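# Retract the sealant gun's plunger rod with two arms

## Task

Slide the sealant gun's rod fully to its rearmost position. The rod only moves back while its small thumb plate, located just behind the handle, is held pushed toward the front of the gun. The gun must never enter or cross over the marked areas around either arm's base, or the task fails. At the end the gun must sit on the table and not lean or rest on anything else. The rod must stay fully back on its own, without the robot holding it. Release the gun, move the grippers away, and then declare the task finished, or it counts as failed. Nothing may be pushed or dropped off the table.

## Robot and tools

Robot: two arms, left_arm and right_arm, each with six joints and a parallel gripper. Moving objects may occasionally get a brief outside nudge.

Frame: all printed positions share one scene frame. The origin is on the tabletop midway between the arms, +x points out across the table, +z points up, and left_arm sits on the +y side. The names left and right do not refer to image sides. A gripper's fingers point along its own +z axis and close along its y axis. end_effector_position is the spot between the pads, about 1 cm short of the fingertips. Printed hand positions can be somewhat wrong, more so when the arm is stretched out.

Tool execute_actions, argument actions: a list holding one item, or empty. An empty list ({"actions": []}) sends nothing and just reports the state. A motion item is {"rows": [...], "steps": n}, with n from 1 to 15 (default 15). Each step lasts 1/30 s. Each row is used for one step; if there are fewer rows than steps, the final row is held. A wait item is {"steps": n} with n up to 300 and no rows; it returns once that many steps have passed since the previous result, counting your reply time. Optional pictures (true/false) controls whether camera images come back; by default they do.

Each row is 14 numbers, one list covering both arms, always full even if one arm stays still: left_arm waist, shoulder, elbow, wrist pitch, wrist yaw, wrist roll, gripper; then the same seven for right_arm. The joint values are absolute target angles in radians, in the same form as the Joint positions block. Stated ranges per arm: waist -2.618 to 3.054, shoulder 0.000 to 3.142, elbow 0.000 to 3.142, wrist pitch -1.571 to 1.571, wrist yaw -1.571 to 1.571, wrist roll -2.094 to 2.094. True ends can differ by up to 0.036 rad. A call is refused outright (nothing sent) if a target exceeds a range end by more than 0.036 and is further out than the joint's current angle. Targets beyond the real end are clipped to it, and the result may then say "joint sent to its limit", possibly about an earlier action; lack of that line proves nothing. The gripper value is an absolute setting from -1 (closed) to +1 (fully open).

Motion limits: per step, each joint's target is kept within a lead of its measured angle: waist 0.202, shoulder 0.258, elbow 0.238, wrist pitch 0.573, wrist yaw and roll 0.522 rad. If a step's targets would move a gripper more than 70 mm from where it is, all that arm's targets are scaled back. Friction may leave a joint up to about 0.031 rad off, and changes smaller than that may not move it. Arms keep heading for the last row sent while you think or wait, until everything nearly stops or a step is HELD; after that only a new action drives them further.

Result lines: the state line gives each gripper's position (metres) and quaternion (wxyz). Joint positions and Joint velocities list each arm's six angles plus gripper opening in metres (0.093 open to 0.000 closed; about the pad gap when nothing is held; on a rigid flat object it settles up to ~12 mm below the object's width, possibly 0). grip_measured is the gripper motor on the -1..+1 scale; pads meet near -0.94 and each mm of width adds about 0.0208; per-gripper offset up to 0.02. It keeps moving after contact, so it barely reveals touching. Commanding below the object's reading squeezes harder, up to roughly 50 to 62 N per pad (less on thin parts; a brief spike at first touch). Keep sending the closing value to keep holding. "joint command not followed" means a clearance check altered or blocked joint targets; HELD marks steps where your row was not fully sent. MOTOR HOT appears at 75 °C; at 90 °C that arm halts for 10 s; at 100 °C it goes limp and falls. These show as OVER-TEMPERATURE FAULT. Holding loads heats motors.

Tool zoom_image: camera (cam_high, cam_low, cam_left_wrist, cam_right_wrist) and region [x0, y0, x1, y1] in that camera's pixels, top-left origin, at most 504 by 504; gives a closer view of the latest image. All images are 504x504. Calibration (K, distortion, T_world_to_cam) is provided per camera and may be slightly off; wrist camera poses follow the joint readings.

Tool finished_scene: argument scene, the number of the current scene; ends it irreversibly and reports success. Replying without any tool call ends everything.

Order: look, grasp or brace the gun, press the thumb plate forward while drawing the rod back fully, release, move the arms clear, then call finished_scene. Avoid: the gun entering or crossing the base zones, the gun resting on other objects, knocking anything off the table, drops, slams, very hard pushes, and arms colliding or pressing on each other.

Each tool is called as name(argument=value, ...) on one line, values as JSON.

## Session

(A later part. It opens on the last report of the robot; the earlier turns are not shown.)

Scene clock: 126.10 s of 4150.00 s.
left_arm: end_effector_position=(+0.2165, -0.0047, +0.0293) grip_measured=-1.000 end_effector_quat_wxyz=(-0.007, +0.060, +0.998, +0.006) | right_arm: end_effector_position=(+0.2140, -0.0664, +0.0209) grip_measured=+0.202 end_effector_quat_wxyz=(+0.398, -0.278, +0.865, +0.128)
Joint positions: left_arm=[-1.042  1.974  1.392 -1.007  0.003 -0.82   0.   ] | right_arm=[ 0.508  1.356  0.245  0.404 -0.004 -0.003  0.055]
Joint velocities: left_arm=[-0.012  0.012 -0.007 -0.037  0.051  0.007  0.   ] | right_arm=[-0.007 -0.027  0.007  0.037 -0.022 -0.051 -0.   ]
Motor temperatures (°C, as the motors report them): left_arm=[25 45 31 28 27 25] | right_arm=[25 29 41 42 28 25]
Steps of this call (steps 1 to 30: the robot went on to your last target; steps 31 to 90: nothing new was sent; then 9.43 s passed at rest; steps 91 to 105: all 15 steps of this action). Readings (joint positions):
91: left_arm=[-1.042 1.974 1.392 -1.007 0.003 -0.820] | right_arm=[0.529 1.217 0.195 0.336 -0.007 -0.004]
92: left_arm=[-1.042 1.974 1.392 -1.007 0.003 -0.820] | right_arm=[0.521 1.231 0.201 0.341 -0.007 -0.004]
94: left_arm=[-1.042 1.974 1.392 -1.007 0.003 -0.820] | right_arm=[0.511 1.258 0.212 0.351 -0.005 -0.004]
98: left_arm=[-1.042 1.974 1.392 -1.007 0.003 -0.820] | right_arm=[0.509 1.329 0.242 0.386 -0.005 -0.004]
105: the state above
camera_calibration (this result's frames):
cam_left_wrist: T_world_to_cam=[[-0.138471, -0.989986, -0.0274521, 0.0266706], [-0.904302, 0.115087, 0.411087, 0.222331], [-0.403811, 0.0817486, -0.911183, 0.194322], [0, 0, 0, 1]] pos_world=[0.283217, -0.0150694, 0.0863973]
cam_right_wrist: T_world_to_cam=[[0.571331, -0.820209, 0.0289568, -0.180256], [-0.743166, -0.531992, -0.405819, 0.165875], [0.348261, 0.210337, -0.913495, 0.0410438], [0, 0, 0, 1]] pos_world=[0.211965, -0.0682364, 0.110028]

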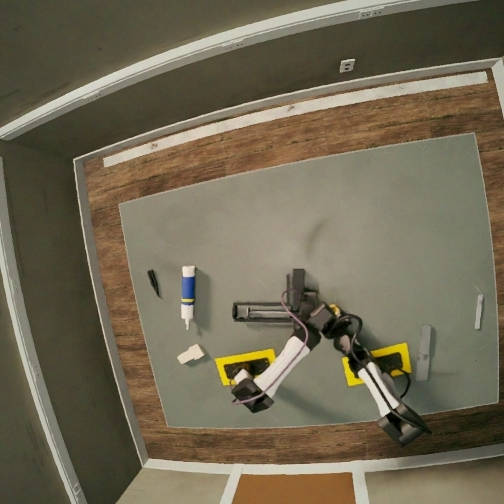

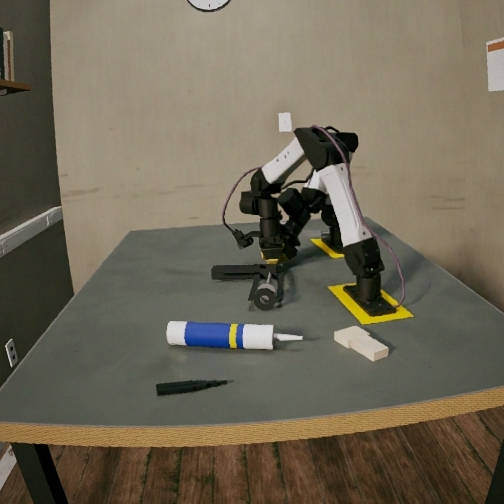

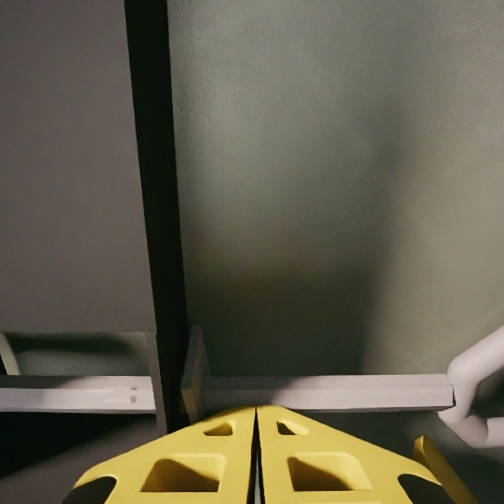

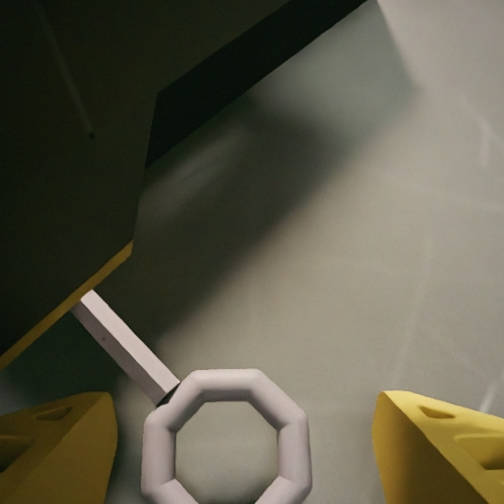

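execute_actions(actions=[{"rows":[[-1.04,1.98,1.36,-0.97,0,-0.81,-1,0.52,1.41,0.26,0.42,0,0,0.2],[-1.04,1.98,1.36,-0.97,0,-0.81,-1,0.52,1.41,0.26,0.42,0,0,0.2],[-1.04,1.98,1.36,-0.97,0,-0.81,-1,0.52,1.41,0.26,0.42,0,0,0.2],[-1.04,1.98,1.36,-0.97,0,-0.81,-1,0.52,1.41,0.26,0.42,0,0,0.2],[-1.04,1.98,1.36,-0.97,0,-0.81,-1,0.52,1.41,0.26,0.42,0,0,0.0],[-1.04,1.98,1.36,-0.97,0,-0.81,-1,0.52,1.41,0.26,0.42,0,0,0.0],[-1.04,1.98,1.36,-0.97,0,-0.81,-1,0.52,1.41,0.26,0.42,0,0,-0.2],[-1.04,1.98,1.36,-0.97,0,-0.81,-1,0.52,1.41,0.26,0.42,0,0,-0.2],[-1.04,1.98,1.36,-0.97,0,-0.81,-1,0.52,1.41,0.26,0.42,0,0,-0.2],[-1.04,1.98,1.36,-0.97,0,-0.81,-1,0.52,1.41,0.26,0.42,0,0,-0.55]],"steps":15}])

Scene clock: 134.30 s of 4150.00 s.
left_arm: end_effector_position=(+0.2178, -0.0060, +0.0292) grip_measured=-1.000 end_effector_quat_wxyz=(-0.004, +0.061, +0.998, +0.004) | right_arm: end_effector_position=(+0.2195, -0.0612, +0.0236) grip_measured=-0.548 end_effector_quat_wxyz=(+0.410, -0.273, +0.860, +0.135)
Joint positions: left_arm=[-1.042  1.974  1.392 -0.999  0.002 -0.818  0.   ] | right_arm=[ 0.511  1.388  0.249  0.46  -0.005  0.006  0.019]
Joint velocities: left_arm=[-0.002 -0.027 -0.002 -0.007 -0.037 -0.037  0.   ] | right_arm=[ 0.002 -0.022 -0.007  0.037 -0.022 -0.007 -0.   ]
Motor temperatures (°C, as the motors report them): left_arm=[25 45 30 28 27 25] | right_arm=[25 29 41 42 28 25]
Steps of this call (steps 1 to 15: the robot went on to your last target; steps 16 to 90: nothing new was sent; then 4.70 s passed at rest; steps 91 to 105: all 15 steps of this action). Readings (joint positions):
91: left_arm=[-1.042 1.974 1.392 -1.007 0.003 -0.820] | right_arm=[0.508 1.362 0.245 0.411 -0.004 -0.003]
92: left_arm=[-1.042 1.974 1.392 -1.007 0.003 -0.820] | right_arm=[0.508 1.372 0.245 0.421 -0.003 -0.002]
94: left_arm=[-1.042 1.974 1.392 -1.007 0.003 -0.820] | right_arm=[0.508 1.380 0.245 0.437 0.001 0.000]
98: left_arm=[-1.042 1.974 1.392 -1.004 0.003 -0.819] | right_arm=[0.510 1.384 0.245 0.450 -0.006 0.006]
105: the state above
camera_calibration (this result's frames):
cam_left_wrist: T_world_to_cam=[[-0.139859, -0.989904, -0.0230273, 0.0256957], [-0.906456, 0.118641, 0.405292, 0.224332], [-0.398468, 0.0775569, -0.913897, 0.193821], [0, 0, 0, 1]] pos_world=[0.284172, -0.0162109, 0.0868044]
cam_right_wrist: T_world_to_cam=[[0.568774, -0.822236, 0.0205762, -0.178601], [-0.736574, -0.520331, -0.432104, 0.17373], [0.365998, 0.230614, -0.901589, 0.0376138], [0, 0, 0, 1]] pos_world=[0.215782, -0.065129, 0.112657]

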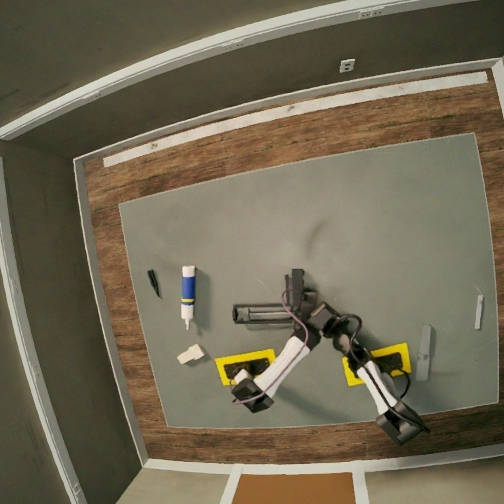

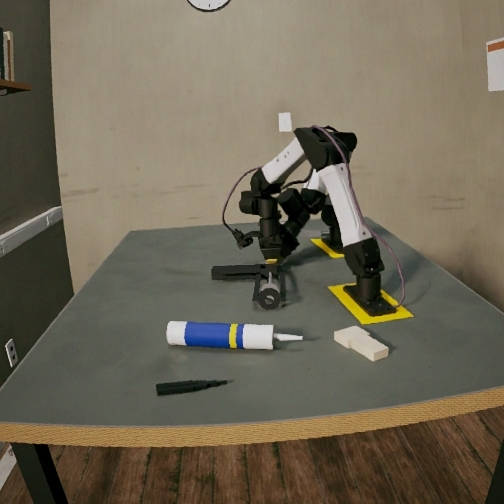

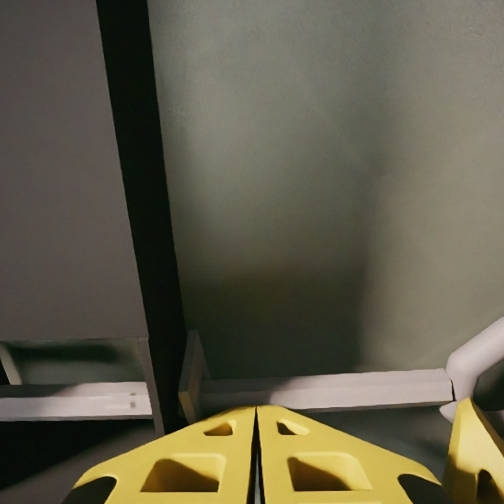

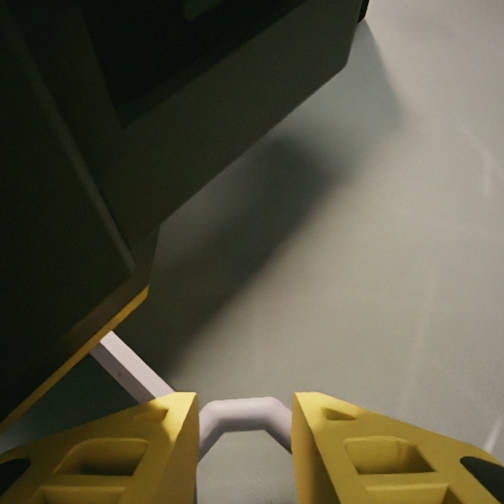

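execute_actions(actions=[{"rows":[[-1.04,1.98,1.36,-0.97,0,-0.81,-1,0.51,1.33,0.25,0.42,0,0,-0.55],[-1.04,1.98,1.36,-0.97,0,-0.81,-1,0.51,1.33,0.25,0.42,0,0,-0.55],[-1.04,1.98,1.36,-0.97,0,-0.81,-1,0.51,1.33,0.25,0.42,0,0,0.35],[-1.04,1.98,1.36,-0.97,0,-0.81,-1,0.51,1.33,0.25,0.42,0,0,0.35],[-1.04,1.98,1.36,-0.97,0,-0.81,-1,0.51,1.33,0.25,0.42,0,0,0.35],[-1.04,1.98,1.36,-0.97,0,-0.81,-1,0.51,1.33,0.25,0.42,0,0,0.35],[-1.04,1.98,1.36,-0.97,0,-0.81,-1,0.51,1.33,0.25,0.42,0,0,0.35],[-1.04,1.98,1.36,-0.97,0,-0.81,-1,0.51,1.33,0.25,0.42,0,0,0.35],[-1.04,1.98,1.36,-0.97,0,-0.81,-1,0.51,1.33,0.25,0.42,0,0,0.35],[-1.04,1.98,1.36,-0.97,0,-0.81,-1,0.51,1.36,0.25,0.33,0,0,0.35]],"steps":15}])

Scene clock: 142.80 s of 4150.00 s.
left_arm: end_effector_position=(+0.2169, -0.0027, +0.0290) grip_measured=-1.000 end_effector_quat_wxyz=(-0.005, +0.066, +0.998, +0.011) | right_arm: end_effector_position=(+0.2166, -0.0724, +0.0225) grip_measured=+0.348 end_effector_quat_wxyz=(+0.399, -0.266, +0.870, +0.117)
Joint positions: left_arm=[-1.042  1.974  1.39  -1.01  -0.005 -0.808  0.   ] | right_arm=[0.501 1.338 0.249 0.374 0.021 0.005 0.062]
Joint velocities: left_arm=[-0.002 -0.002  0.002 -0.007  0.007  0.007  0.   ] | right_arm=[ 0.017 -0.002 -0.012 -0.212 -0.066 -0.007  0.001]
Motor temperatures (°C, as the motors report them): left_arm=[25 45 30 28 27 25] | right_arm=[25 29 41 41 28 25]
Steps of this call (steps 1 to 15: the robot went on to your last target; steps 16 to 90: nothing new was sent; then 5.00 s passed at rest; steps 91 to 105: all 15 steps of this action). Readings (joint positions):
91: left_arm=[-1.042 1.974 1.392 -0.999 0.002 -0.818] | right_arm=[0.511 1.381 0.249 0.457 -0.005 0.006]
92: left_arm=[-1.042 1.974 1.392 -0.999 0.002 -0.818] | right_arm=[0.511 1.367 0.249 0.448 -0.005 0.006]
94: left_arm=[-1.042 1.974 1.392 -1.003 0.001 -0.815] | right_arm=[0.510 1.347 0.249 0.443 0.006 0.005]
98: left_arm=[-1.042 1.974 1.390 -1.010 -0.006 -0.808] | right_arm=[0.498 1.338 0.249 0.431 0.041 0.005]
105: the state above
camera_calibration (this result's frames):
cam_left_wrist: T_world_to_cam=[[-0.149833, -0.98803, -0.0367016, 0.031384], [-0.904637, 0.122018, 0.408343, 0.222769], [-0.398976, 0.0943847, -0.912091, 0.193067], [0, 0, 0, 1]] pos_world=[0.283256, -0.014396, 0.0862806]
cam_right_wrist: T_world_to_cam=[[0.545194, -0.837407, 0.0388916, -0.182532], [-0.759476, -0.513034, -0.399992, 0.170031], [0.354909, 0.188536, -0.915693, 0.0398834], [0, 0, 0, 1]] pos_world=[0.214495, -0.0731418, 0.111631]

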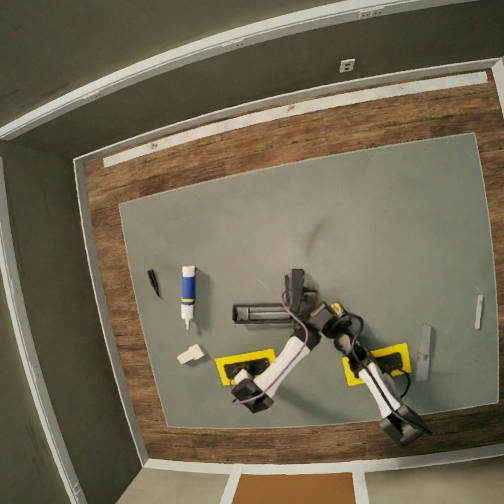

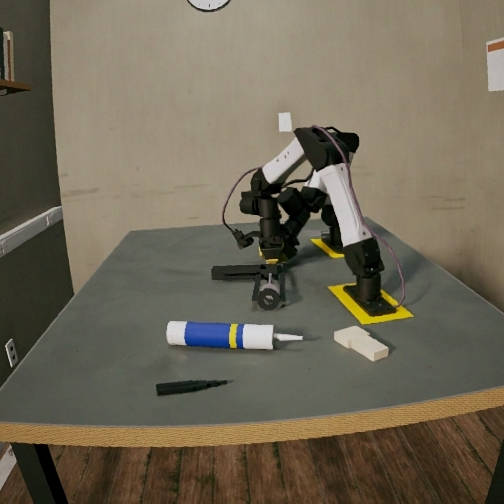

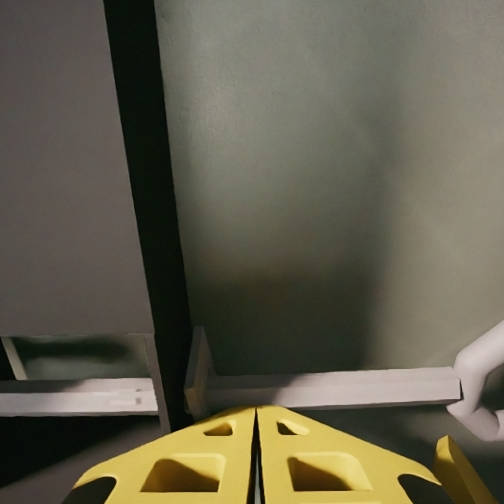

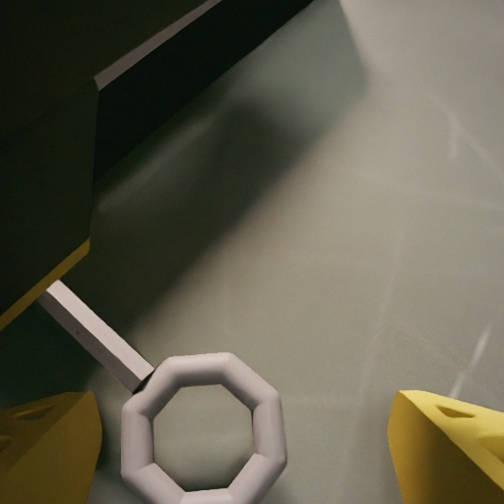

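execute_actions(actions=[{"rows":[[-1.04,1.98,1.36,-0.97,0,-0.81,-1,0.53,1.38,0.25,0.31,0,0,0.35]],"steps":15}])

Scene clock: 147.40 s of 4150.00 s.
left_arm: end_effector_position=(+0.2168, -0.0028, +0.0290) grip_measured=-1.000 end_effector_quat_wxyz=(-0.006, +0.065, +0.998, +0.010) | right_arm: end_effector_position=(+0.2115, -0.0709, +0.0166) grip_measured=+0.348 end_effector_quat_wxyz=(+0.386, -0.272, +0.874, +0.118)
Joint positions: left_arm=[-1.042  1.974  1.39  -1.01  -0.005 -0.809  0.   ] | right_arm=[0.512 1.349 0.249 0.36  0.016 0.011 0.062]
Joint velocities: left_arm=[-0.002  0.012  0.002  0.007 -0.051  0.007  0.   ] | right_arm=[ 0.017  0.002 -0.012  0.066  0.007  0.007  0.   ]
Motor temperatures (°C, as the motors report them): left_arm=[25 45 30 29 27 25] | right_arm=[25 29 41 41 28 25]
Steps of this call (steps 1 to 30: the robot went on to your last target; steps 31 to 90: nothing new was sent; then 1.10 s passed at rest; steps 91 to 105: all 15 steps of this action). Readings (joint positions):
91: left_arm=[-1.042 1.974 1.390 -1.010 -0.005 -0.808] | right_arm=[0.504 1.341 0.249 0.350 0.007 0.005]
92: left_arm=[-1.042 1.974 1.390 -1.010 -0.005 -0.808] | right_arm=[0.509 1.347 0.249 0.353 0.009 0.009]
94: left_arm=[-1.042 1.974 1.390 -1.010 -0.005 -0.809] | right_arm=[0.511 1.349 0.249 0.359 0.013 0.010]
98: left_arm=[-1.042 1.974 1.390 -1.010 -0.005 -0.809] | right_arm=[0.512 1.349 0.249 0.360 0.016 0.011]
105: the state above
camera_calibration (this result's frames):
cam_left_wrist: T_world_to_cam=[[-0.149461, -0.988106, -0.0361694, 0.0311973], [-0.904437, 0.12184, 0.408838, 0.222626], [-0.399568, 0.0938181, -0.91189, 0.193153], [0, 0, 0, 1]] pos_world=[0.283192, -0.0144198, 0.0862448]
cam_right_wrist: T_world_to_cam=[[0.555285, -0.831008, 0.0329266, -0.179792], [-0.763342, -0.524985, -0.376429, 0.164162], [0.330102, 0.183891, -0.92586, 0.0411391], [0, 0, 0, 1]] pos_world=[0.211568, -0.0707914, 0.105804]

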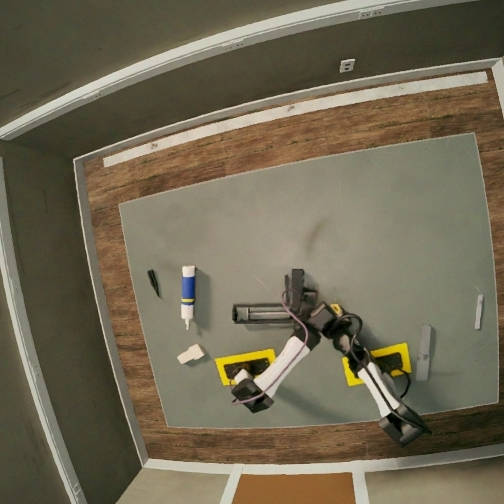

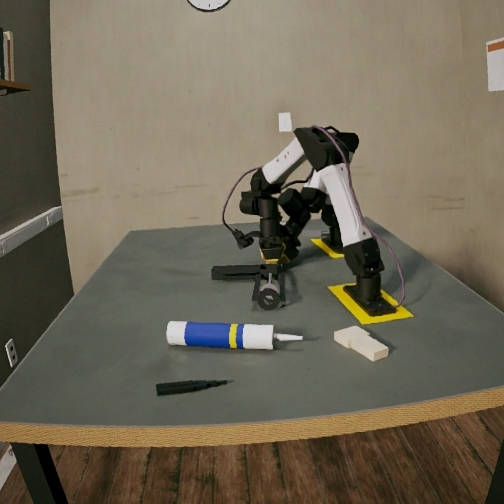

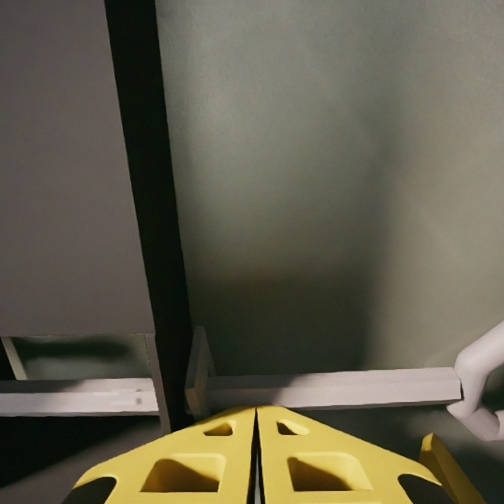

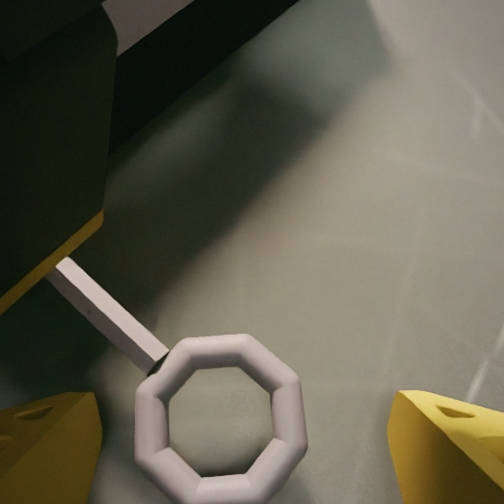

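execute_actions(actions=[{"rows":[[-1.04,1.98,1.36,-0.97,0,-0.81,-1,0.53,1.38,0.25,0.32,0,0,0.15],[-1.04,1.98,1.36,-0.97,0,-0.81,-1,0.53,1.38,0.25,0.32,0,0,0.15],[-1.04,1.98,1.36,-0.97,0,-0.81,-1,0.53,1.38,0.25,0.32,0,0,0.15],[-1.04,1.98,1.36,-0.97,0,-0.81,-1,0.53,1.38,0.25,0.32,0,0,0.15],[-1.04,1.98,1.36,-0.97,0,-0.81,-1,0.53,1.38,0.25,0.32,0,0,0.0],[-1.04,1.98,1.36,-0.97,0,-0.81,-1,0.53,1.38,0.25,0.32,0,0,0.0],[-1.04,1.98,1.36,-0.97,0,-0.81,-1,0.53,1.38,0.25,0.32,0,0,0.0],[-1.04,1.98,1.36,-0.97,0,-0.81,-1,0.53,1.38,0.25,0.32,0,0,0.0],[-1.04,1.98,1.36,-0.97,0,-0.81,-1,0.53,1.38,0.25,0.32,0,0,-0.2],[-1.04,1.98,1.36,-0.97,0,-0.81,-1,0.53,1.38,0.25,0.32,0,0,-0.2],[-1.04,1.98,1.36,-0.97,0,-0.81,-1,0.53,1.38,0.25,0.32,0,0,-0.2],[-1.04,1.98,1.36,-0.97,0,-0.81,-1,0.53,1.38,0.25,0.32,0,0,-0.5]],"steps":15}])

Scene clock: 159.50 s of 4150.00 s.
left_arm: end_effector_position=(+0.2172, -0.0030, +0.0290) grip_measured=-1.000 end_effector_quat_wxyz=(-0.005, +0.065, +0.998, +0.010) | right_arm: end_effector_position=(+0.2107, -0.0674, +0.0179) grip_measured=-0.428 end_effector_quat_wxyz=(+0.387, -0.272, +0.872, +0.127)
Joint positions: left_arm=[-1.042  1.974  1.39  -1.008 -0.006 -0.809  0.   ] | right_arm=[0.516 1.35  0.249 0.369 0.005 0.018 0.025]
Joint velocities: left_arm=[ 0.002 -0.007 -0.002 -0.051 -0.022 -0.022  0.   ] | right_arm=[ 0.007 -0.002 -0.022  0.081  0.037  0.007  0.   ]
Motor temperatures (°C, as the motors report them): left_arm=[25 45 30 29 27 25] | right_arm=[25 28 41 40 28 25]
Steps of this call (steps 1 to 15: the robot went on to your last target; steps 16 to 90: nothing new was sent; then 8.60 s passed at rest; steps 91 to 105: all 15 steps of this action). Readings (joint positions):
91: left_arm=[-1.042 1.974 1.390 -1.010 -0.005 -0.809] | right_arm=[0.512 1.349 0.249 0.361 0.016 0.011]
92: left_arm=[-1.042 1.974 1.390 -1.010 -0.005 -0.809] | right_arm=[0.512 1.349 0.249 0.361 0.016 0.011]
94: left_arm=[-1.042 1.974 1.390 -1.010 -0.005 -0.809] | right_arm=[0.512 1.349 0.249 0.361 0.016 0.011]
98: left_arm=[-1.042 1.974 1.390 -1.010 -0.005 -0.809] | right_arm=[0.513 1.349 0.249 0.362 0.016 0.012]
105: the state above
camera_calibration (this result's frames):
cam_left_wrist: T_world_to_cam=[[-0.14942, -0.988122, -0.0358924, 0.0310535], [-0.905179, 0.12209, 0.407119, 0.223201], [-0.397901, 0.0933208, -0.91267, 0.192972], [0, 0, 0, 1]] pos_world=[0.283461, -0.0145743, 0.0863651]
cam_right_wrist: T_world_to_cam=[[0.561825, -0.827035, 0.0191054, -0.177378], [-0.759737, -0.524971, -0.383672, 0.165261], [0.32734, 0.201042, -0.923272, 0.0436523], [0, 0, 0, 1]] pos_world=[0.210921, -0.0687161, 0.107098]

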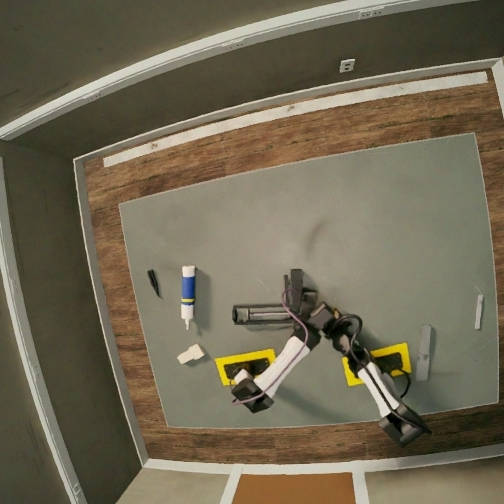

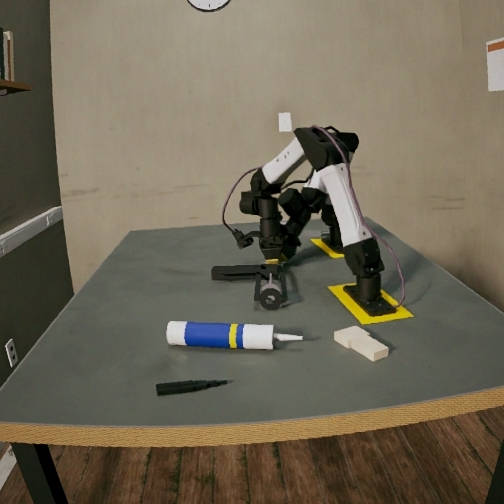

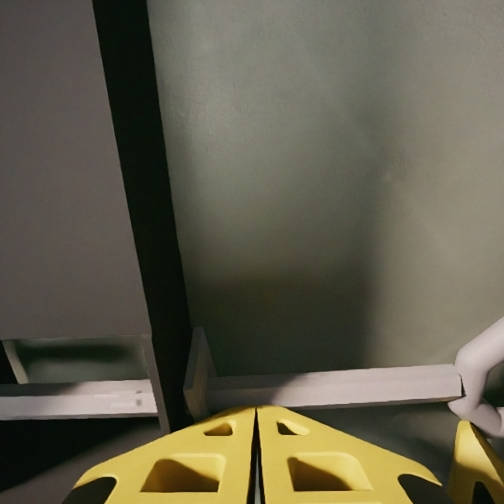

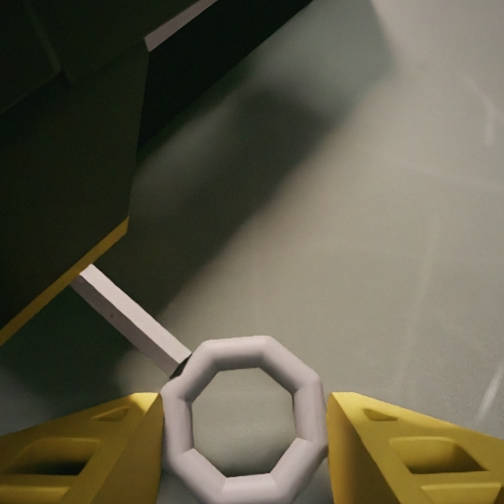

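execute_actions(actions=[{"rows":[[-1.02,1.96,1.36,-0.99,0,-0.80,-1,0.516,1.35,0.25,0.37,0,0,-0.55],[-1.02,1.96,1.36,-0.99,0,-0.80,-1,0.516,1.35,0.25,0.37,0,0,-0.55],[-1.00,1.94,1.34,-0.98,0,-0.79,-1,0.516,1.35,0.25,0.37,0,0,-0.55],[-1.00,1.94,1.34,-0.98,0,-0.79,-1,0.516,1.35,0.25,0.37,0,0,-0.55],[-0.99,1.92,1.31,-0.97,0,-0.78,-1,0.516,1.35,0.25,0.37,0,0,-0.55],[-0.99,1.92,1.31,-0.97,0,-0.78,-1,0.516,1.35,0.25,0.37,0,0,-0.55],[-0.97,1.90,1.29,-0.965,0,-0.76,-1,0.516,1.35,0.25,0.37,0,0,-0.55],[-0.97,1.90,1.29,-0.965,0,-0.76,-1,0.516,1.35,0.25,0.37,0,0,-0.55],[-0.96,1.88,1.265,-0.96,0,-0.75,-1,0.516,1.35,0.25,0.37,0,0,-0.55],[-0.96,1.88,1.265,-0.96,0,-0.75,-1,0.516,1.35,0.25,0.37,0,0,-0.55],[-0.94,1.86,1.24,-0.95,0,-0.74,-1,0.516,1.35,0.25,0.37,0,0,-0.55],[-0.94,1.86,1.24,-0.95,0,-0.74,-1,0.516,1.35,0.25,0.37,0,0,-0.55],[-0.92,1.84,1.22,-0.945,0,-0.72,-1,0.516,1.35,0.25,0.37,0,0,-0.55]],"steps":15}])

Scene clock: 181.80 s of 4150.00 s.
left_arm: end_effector_position=(+0.2286, +0.0142, +0.0423) grip_measured=-1.000 end_effector_quat_wxyz=(+0.006, +0.052, +0.997, -0.050) | right_arm: end_effector_position=(+0.2109, -0.0663, +0.0188) grip_measured=-0.428 end_effector_quat_wxyz=(+0.389, -0.273, +0.870, +0.129)
Joint positions: left_arm=[-0.954  1.847  1.268 -0.912  0.06  -0.751  0.   ] | right_arm=[0.516 1.35  0.249 0.374 0.    0.017 0.025]
Joint velocities: left_arm=[ 0.222 -0.188 -0.168  0.007 -0.359  0.11   0.   ] | right_arm=[ 0.017 -0.002 -0.002  0.022  0.095  0.037 -0.   ]
Motor temperatures (°C, as the motors report them): left_arm=[25 46 30 29 27 25] | right_arm=[25 28 41 39 28 25]
Steps of this call (steps 1 to 15: the robot went on to your last target; steps 16 to 90: nothing new was sent; then 18.80 s passed at rest; steps 91 to 105: all 15 steps of this action). Readings (joint positions):
91: left_arm=[-1.041 1.972 1.390 -1.008 -0.005 -0.809] | right_arm=[0.516 1.350 0.249 0.373 0.005 0.018]
92: left_arm=[-1.039 1.971 1.390 -1.008 -0.005 -0.809] | right_arm=[0.516 1.350 0.249 0.374 0.005 0.018]
94: left_arm=[-1.032 1.962 1.378 -0.998 0.007 -0.806] | right_arm=[0.516 1.350 0.249 0.374 0.003 0.018]
98: left_arm=[-1.009 1.924 1.335 -0.959 0.035 -0.791] | right_arm=[0.516 1.350 0.249 0.374 0.001 0.017]
105: the state above
camera_calibration (this result's frames):
cam_left_wrist: T_world_to_cam=[[-0.122656, -0.989117, 0.0812552, 0.039207], [-0.914312, 0.144463, 0.37837, 0.228984], [-0.385991, -0.0278832, -0.922081, 0.207504], [0, 0, 0, 1]] pos_world=[0.294267, 0.0114865, 0.101509]
cam_right_wrist: T_world_to_cam=[[0.565194, -0.824776, 0.0173205, -0.177193], [-0.75638, -0.526477, -0.388215, 0.16561], [0.329309, 0.206316, -0.921406, 0.0440913], [0, 0, 0, 1]] pos_world=[0.210893, -0.0680518, 0.107987]

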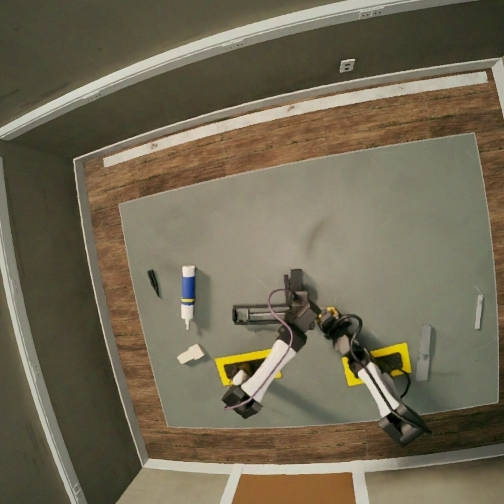

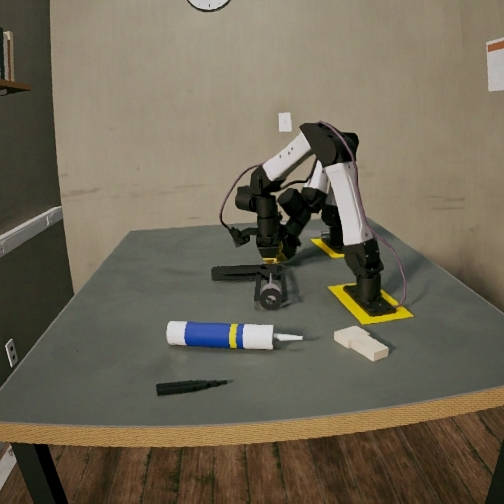

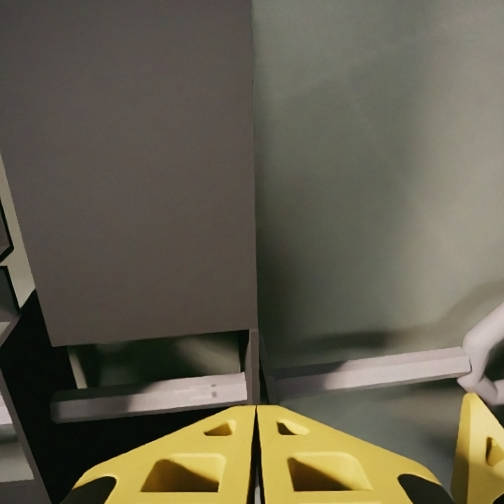

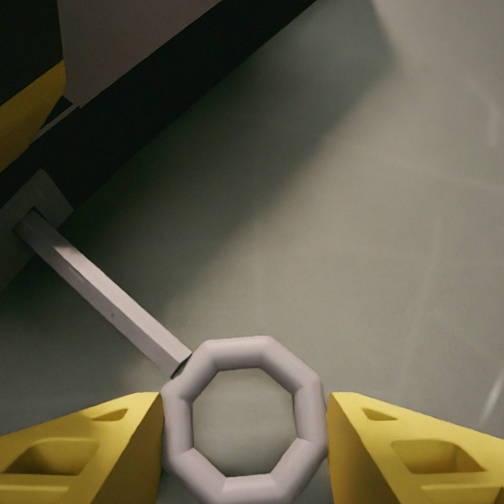

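execute_actions(actions=[{"rows":[[-1.0,1.92,1.36,-1.0,0,-0.78,-1,0.516,1.35,0.25,0.37,0,0,-0.55],[-1.0,1.92,1.36,-1.0,0,-0.78,-1,0.516,1.35,0.25,0.37,0,0,-0.55],[-1.0,1.92,1.36,-1.0,0,-0.78,-1,0.516,1.35,0.25,0.37,0,0,-0.55],[-1.06,1.98,1.41,-1.01,0,-0.81,-1,0.516,1.35,0.25,0.37,0,0,-0.55],[-1.06,1.98,1.41,-1.01,0,-0.81,-1,0.516,1.35,0.25,0.37,0,0,-0.55],[-1.06,1.98,1.41,-1.01,0,-0.81,-1,0.516,1.35,0.25,0.37,0,0,-0.55],[-1.06,1.98,1.41,-1.01,0,-0.81,-1,0.516,1.35,0.25,0.37,0,0,-0.55],[-1.06,1.98,1.41,-1.01,0,-0.81,-1,0.516,1.35,0.25,0.37,0,0,-0.55],[-1.06,1.98,1.36,-0.97,0,-0.81,-1,0.516,1.35,0.25,0.37,0,0,-0.55],[-1.06,1.98,1.36,-0.97,0,-0.81,-1,0.516,1.35,0.25,0.37,0,0,-0.55],[-1.06,1.99,1.32,-0.93,0,-0.81,-1,0.516,1.35,0.25,0.37,0,0,-0.55]],"steps":15}])

Scene clock: 194.60 s of 4150.00 s.
left_arm: end_effector_position=(+0.2303, +0.0173, +0.0363) grip_measured=-1.000 end_effector_quat_wxyz=(+0.029, +0.063, +0.997, +0.046) | right_arm: end_effector_position=(+0.2107, -0.0681, +0.0174) grip_measured=-0.428 end_effector_quat_wxyz=(+0.387, -0.273, +0.872, +0.124)
Joint positions: left_arm=[-1.024  1.945  1.376 -1.034 -0.104 -0.798  0.   ] | right_arm=[0.516 1.35  0.249 0.367 0.008 0.014 0.025]
Joint velocities: left_arm=[-0.017 -0.002 -0.017 -0.022  0.007  0.037  0.   ] | right_arm=[-0.012 -0.007 -0.002 -0.007  0.037 -0.037 -0.001]
Motor temperatures (°C, as the motors report them): left_arm=[25 45 30 28 27 25] | right_arm=[25 29 41 41 28 25]
Steps of this call (steps 1 to 30: the robot went on to your last target; steps 31 to 90: nothing new was sent; then 9.30 s passed at rest; steps 91 to 105: all 15 steps of this action). Readings (joint positions):
91: left_arm=[-0.931 1.854 1.256 -0.953 0.003 -0.736] | right_arm=[0.516 1.350 0.249 0.374 0.002 0.015]
92: left_arm=[-0.944 1.874 1.286 -0.970 -0.000 -0.744] | right_arm=[0.516 1.350 0.249 0.374 0.002 0.015]
94: left_arm=[-0.981 1.912 1.337 -0.988 -0.018 -0.758] | right_arm=[0.516 1.350 0.249 0.373 0.006 0.013]
98: left_arm=[-1.019 1.947 1.386 -1.043 -0.093 -0.785] | right_arm=[0.516 1.350 0.249 0.367 0.008 0.014]
105: the state above
camera_calibration (this result's frames):
cam_left_wrist: T_world_to_cam=[[-0.139906, -0.983722, -0.112773, 0.0538859], [-0.932721, 0.0927032, 0.348479, 0.238559], [-0.332352, 0.15394, -0.930508, 0.187528], [0, 0, 0, 1]] pos_world=[0.292374, 0.00202532, 0.0974404]
cam_right_wrist: T_world_to_cam=[[0.562015, -0.826762, 0.0245928, -0.178075], [-0.759228, -0.527448, -0.381275, 0.164368], [0.328195, 0.195611, -0.924134, 0.042826], [0, 0, 0, 1]] pos_world=[0.210819, -0.0689074, 0.106626]

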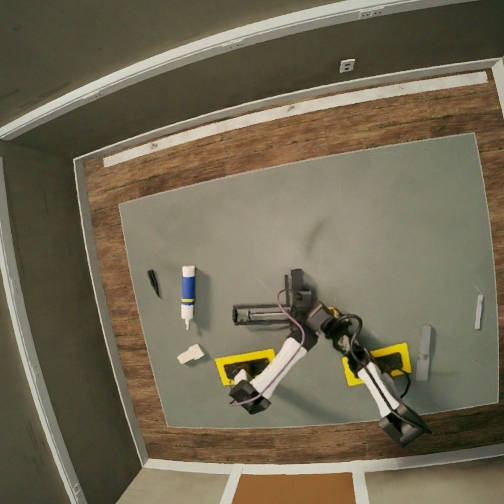

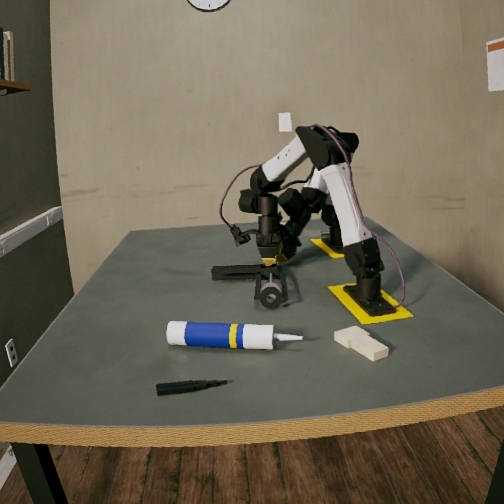

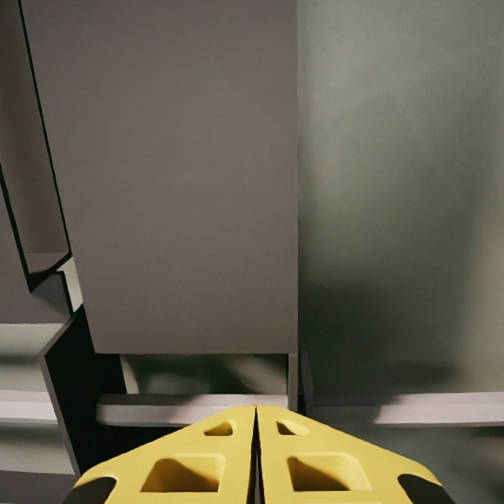

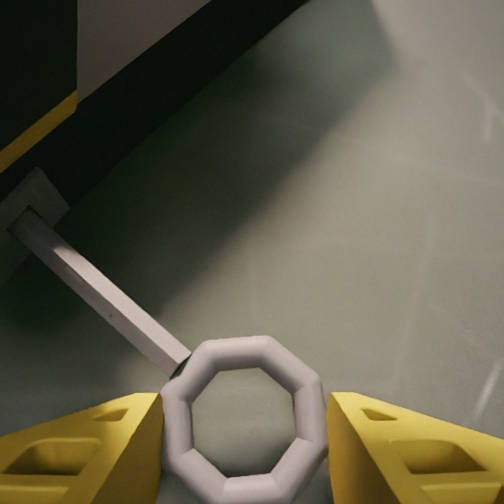

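execute_actions(actions=[{"rows":[[-1.0,1.93,1.47,-1.11,0,-0.78,-1,0.516,1.35,0.25,0.37,0,0,-0.55],[-1.0,1.93,1.47,-1.11,0,-0.78,-1,0.516,1.35,0.25,0.37,0,0,-0.55],[-1.0,1.93,1.47,-1.11,0,-0.78,-1,0.516,1.35,0.25,0.37,0,0,-0.55],[-1.0,1.93,1.47,-1.11,0,-0.78,-1,0.516,1.35,0.25,0.37,0,0,-0.55],[-1.0,1.93,1.47,-1.11,0,-0.78,-1,0.516,1.35,0.25,0.37,0,0,-0.55],[-1.05,1.97,1.50,-1.10,0,-0.81,-1,0.516,1.35,0.25,0.37,0,0,-0.55],[-1.05,1.97,1.50,-1.10,0,-0.81,-1,0.516,1.35,0.25,0.37,0,0,-0.55],[-1.05,1.97,1.50,-1.10,0,-0.81,-1,0.516,1.35,0.25,0.37,0,0,-0.55],[-1.05,1.97,1.50,-1.10,0,-0.81,-1,0.516,1.35,0.25,0.37,0,0,-0.55],[-1.05,1.97,1.50,-1.10,0,-0.81,-1,0.516,1.35,0.25,0.37,0,0,-0.55],[-1.05,1.97,1.40,-1.01,0,-0.81,-1,0.516,1.35,0.25,0.37,0,0,-0.55],[-1.05,1.97,1.40,-1.01,0,-0.81,-1,0.516,1.35,0.25,0.37,0,0,-0.55],[-1.05,1.97,1.33,-0.95,0,-0.81,-1,0.516,1.35,0.25,0.37,0,0,-0.55]],"steps":15}], pictures=false)

execute_actions(actions=[{"steps":15}])

Scene clock: 207.70 s of 4150.00 s.
left_arm: end_effector_position=(+0.2218, +0.0035, +0.0357) grip_measured=-1.000 end_effector_quat_wxyz=(+0.003, +0.064, +0.998, +0.012) | right_arm: end_effector_position=(+0.2112, -0.0669, +0.0187) grip_measured=-0.428 end_effector_quat_wxyz=(+0.389, -0.274, +0.870, +0.127)
Joint positions: left_arm=[-1.027  1.951  1.385 -1.019 -0.02  -0.798  0.   ] | right_arm=[0.516 1.35  0.249 0.374 0.004 0.014 0.025]
Joint velocities: left_arm=[-0.237  0.007 -0.349  0.579  0.022 -0.212  0.   ] | right_arm=[-0.017 -0.007  0.007  0.007  0.007  0.095  0.   ]
Motor temperatures (°C, as the motors report them): left_arm=[25 44 30 29 27 25] | right_arm=[25 29 41 42 28 25]
Steps of this call (steps 1 to 15: the robot went on to your last target; steps 16 to 90: nothing new was sent; then 9.60 s passed at rest; steps 91 to 105: all 15 steps of this action). Readings (joint positions):
91: left_arm=[-1.021 1.943 1.390 -1.051 -0.097 -0.799] | right_arm=[0.516 1.350 0.249 0.368 0.008 0.014]
92: left_arm=[-1.018 1.944 1.406 -1.065 -0.078 -0.797] | right_arm=[0.516 1.350 0.249 0.372 0.007 0.014]
94: left_arm=[-1.012 1.942 1.436 -1.075 -0.052 -0.794] | right_arm=[0.516 1.350 0.249 0.373 0.006 0.013]
98: left_arm=[-1.017 1.949 1.468 -1.097 -0.040 -0.794] | right_arm=[0.516 1.350 0.249 0.374 0.006 0.016]
105: the state above

Scene clock: 208.20 s of 4150.00 s.
left_arm: end_effector_position=(+0.2212, +0.0019, +0.0334) grip_measured=-1.000 end_effector_quat_wxyz=(+0.006, +0.061, +0.998, +0.008) | right_arm: end_effector_position=(+0.2112, -0.0670, +0.0186) grip_measured=-0.428 end_effector_quat_wxyz=(+0.389, -0.270, +0.871, +0.128)
Joint positions: left_arm=[-1.031  1.949  1.373 -1.    -0.019 -0.806  0.   ] | right_arm=[0.516 1.35  0.249 0.373 0.003 0.021 0.025]
Joint velocities: left_arm=[ 0.027 -0.012 -0.017 -0.081  0.037  0.007  0.   ] | right_arm=[ 0.007  0.002  0.002  0.081 -0.051 -0.11   0.   ]
Motor temperatures (°C, as the motors report them): left_arm=[25 44 30 29 27 25] | right_arm=[25 29 41 42 28 25]
Steps of this call (steps 1 to 15: the robot went on to your last target). Readings (joint positions):
1: left_arm=[-1.031 1.950 1.379 -1.010 -0.023 -0.801] | right_arm=[0.516 1.350 0.249 0.374 0.003 0.018]
2: left_arm=[-1.031 1.949 1.376 -1.007 -0.023 -0.802] | right_arm=[0.516 1.350 0.249 0.373 0.003 0.018]
4: left_arm=[-1.031 1.949 1.374 -1.002 -0.020 -0.804] | right_arm=[0.516 1.350 0.249 0.373 0.003 0.020]
8: left_arm=[-1.031 1.949 1.373 -1.000 -0.019 -0.806] | right_arm=[0.516 1.350 0.249 0.373 0.003 0.021]
15: the state above
camera_calibration (this result's frames):
cam_left_wrist: T_world_to_cam=[[-0.1402, -0.98956, -0.0334014, 0.0345379], [-0.914421, 0.11647, 0.387647, 0.227174], [-0.379709, 0.0848909, -0.921203, 0.194467], [0, 0, 0, 1]] pos_world=[0.286416, -0.00879018, 0.092234]
cam_right_wrist: T_world_to_cam=[[0.560509, -0.827995, 0.0159598, -0.177026], [-0.760043, -0.521972, -0.387143, 0.166423], [0.328883, 0.204867, -0.921881, 0.0439587], [0, 0, 0, 1]] pos_world=[0.211256, -0.0687139, 0.10778]

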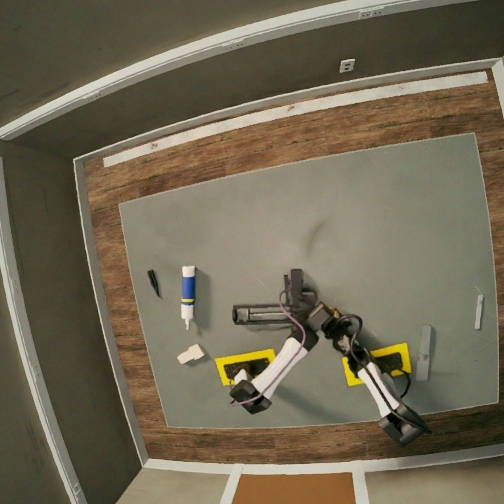

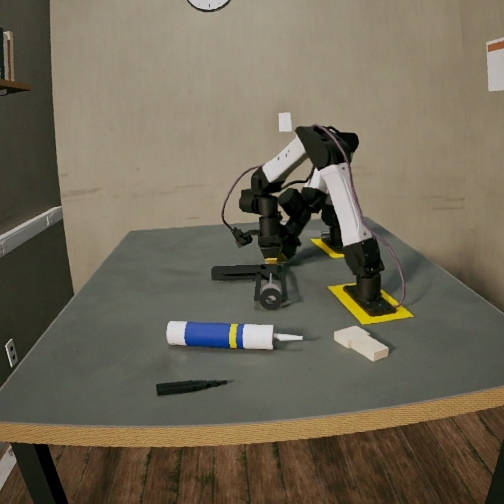

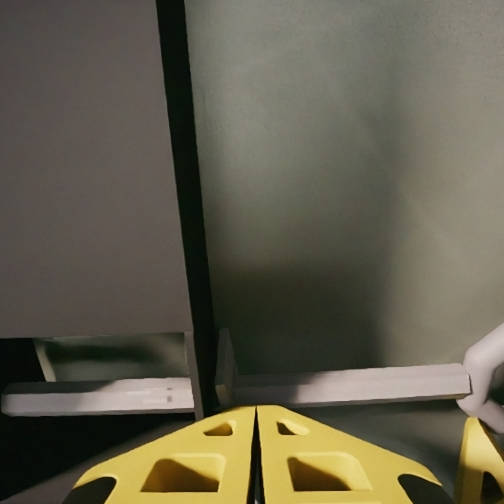

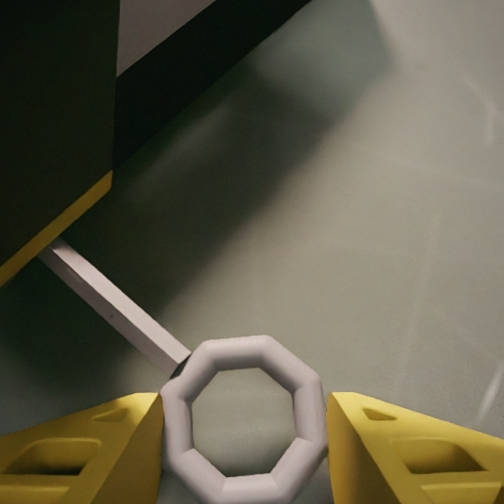

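execute_actions(actions=[{"rows":[[-1.06,1.96,1.42,-1.04,0,-0.83,-1,0.516,1.35,0.25,0.37,0,0,-0.55],[-1.06,1.96,1.42,-1.04,0,-0.83,-1,0.516,1.35,0.25,0.37,0,0,-0.55],[-1.09,2.01,1.47,-1.04,0,-0.83,-1,0.516,1.35,0.25,0.37,0,0,-0.55],[-1.09,2.01,1.47,-1.04,0,-0.83,-1,0.516,1.35,0.25,0.37,0,0,-0.55],[-1.09,2.01,1.47,-1.04,0,-0.83,-1,0.516,1.35,0.25,0.37,0,0,-0.55],[-1.09,2.01,1.47,-1.04,0,-0.83,-1,0.516,1.35,0.25,0.37,0,0,-0.55],[-1.09,2.01,1.47,-1.04,0,-0.83,-1,0.516,1.35,0.25,0.37,0,0,-0.55],[-1.09,2.01,1.41,-0.98,0,-0.83,-1,0.516,1.35,0.25,0.37,0,0,-0.55],[-1.09,2.01,1.41,-0.98,0,-0.83,-1,0.516,1.35,0.25,0.37,0,0,-0.55],[-1.09,2.01,1.35,-0.93,0,-0.83,-1,0.516,1.35,0.25,0.37,0,0,-0.55]],"steps":15}])

Scene clock: 216.33 s of 4150.00 s.
left_arm: end_effector_position=(+0.2206, +0.0014, +0.0342) grip_measured=-1.000 end_effector_quat_wxyz=(+0.006, +0.050, +0.999, +0.022) | right_arm: end_effector_position=(+0.2115, -0.0685, +0.0179) grip_measured=-0.428 end_effector_quat_wxyz=(+0.386, -0.262, +0.875, +0.130)
Joint positions: left_arm=[-1.042  1.967  1.401 -1.032 -0.037 -0.841  0.   ] | right_arm=[0.511 1.35  0.249 0.369 0.003 0.037 0.025]
Joint velocities: left_arm=[-0.012 -0.061 -0.037  0.095 -0.066 -0.037  0.   ] | right_arm=[ 0.012 -0.017  0.002 -0.066  0.051 -0.11   0.   ]
Motor temperatures (°C, as the motors report them): left_arm=[25 43 29 29 27 25] | right_arm=[25 29 41 43 28 25]
Steps of this call (steps 1 to 15: the robot went on to your last target; steps 16 to 90: nothing new was sent; then 4.63 s passed at rest; steps 91 to 105: all 15 steps of this action). Readings (joint positions):
91: left_arm=[-1.031 1.948 1.378 -1.006 -0.019 -0.809] | right_arm=[0.516 1.350 0.249 0.373 0.003 0.022]
92: left_arm=[-1.031 1.949 1.384 -1.015 -0.019 -0.812] | right_arm=[0.516 1.350 0.249 0.373 0.004 0.022]
94: left_arm=[-1.037 1.968 1.413 -1.051 -0.029 -0.820] | right_arm=[0.514 1.350 0.249 0.373 0.004 0.027]
98: left_arm=[-1.039 1.982 1.435 -1.072 -0.036 -0.828] | right_arm=[0.511 1.350 0.249 0.371 0.003 0.038]
105: the state above
camera_calibration (this result's frames):
cam_left_wrist: T_world_to_cam=[[-0.117331, -0.991176, -0.0616764, 0.0298927], [-0.917725, 0.0844845, 0.388127, 0.227069], [-0.379492, 0.102141, -0.91954, 0.194871], [0, 0, 0, 1]] pos_world=[0.285846, -0.00945927, 0.0929031]
cam_right_wrist: T_world_to_cam=[[0.548174, -0.836354, 0.00421207, -0.176297], [-0.771583, -0.507652, -0.383341, 0.168968], [0.322747, 0.206887, -0.923597, 0.0449917], [0, 0, 0, 1]] pos_world=[0.212494, -0.0709782, 0.107069]

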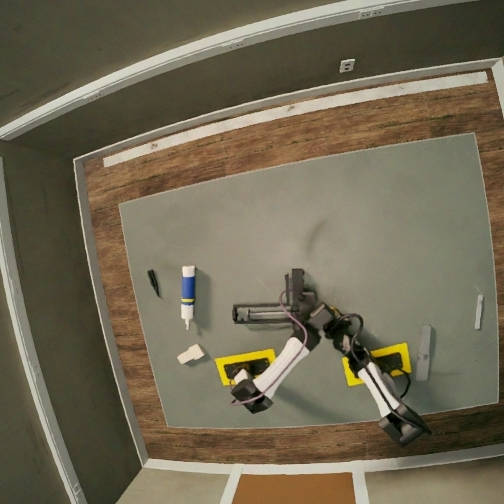

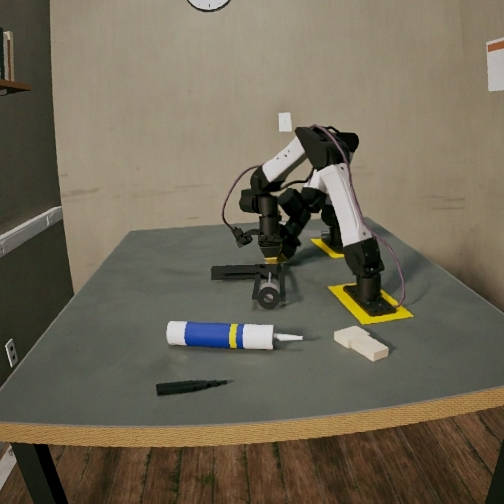

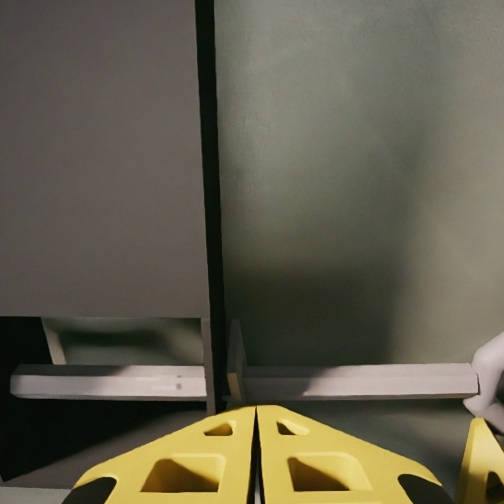

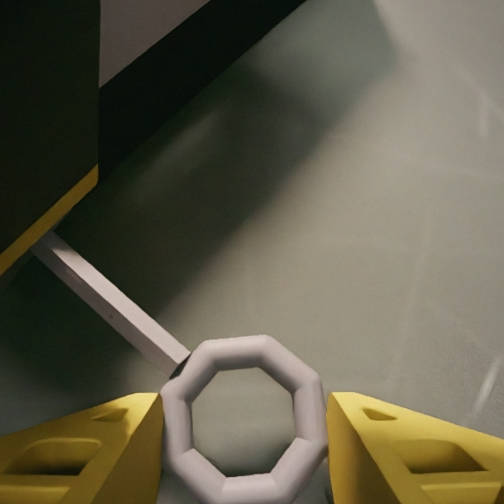

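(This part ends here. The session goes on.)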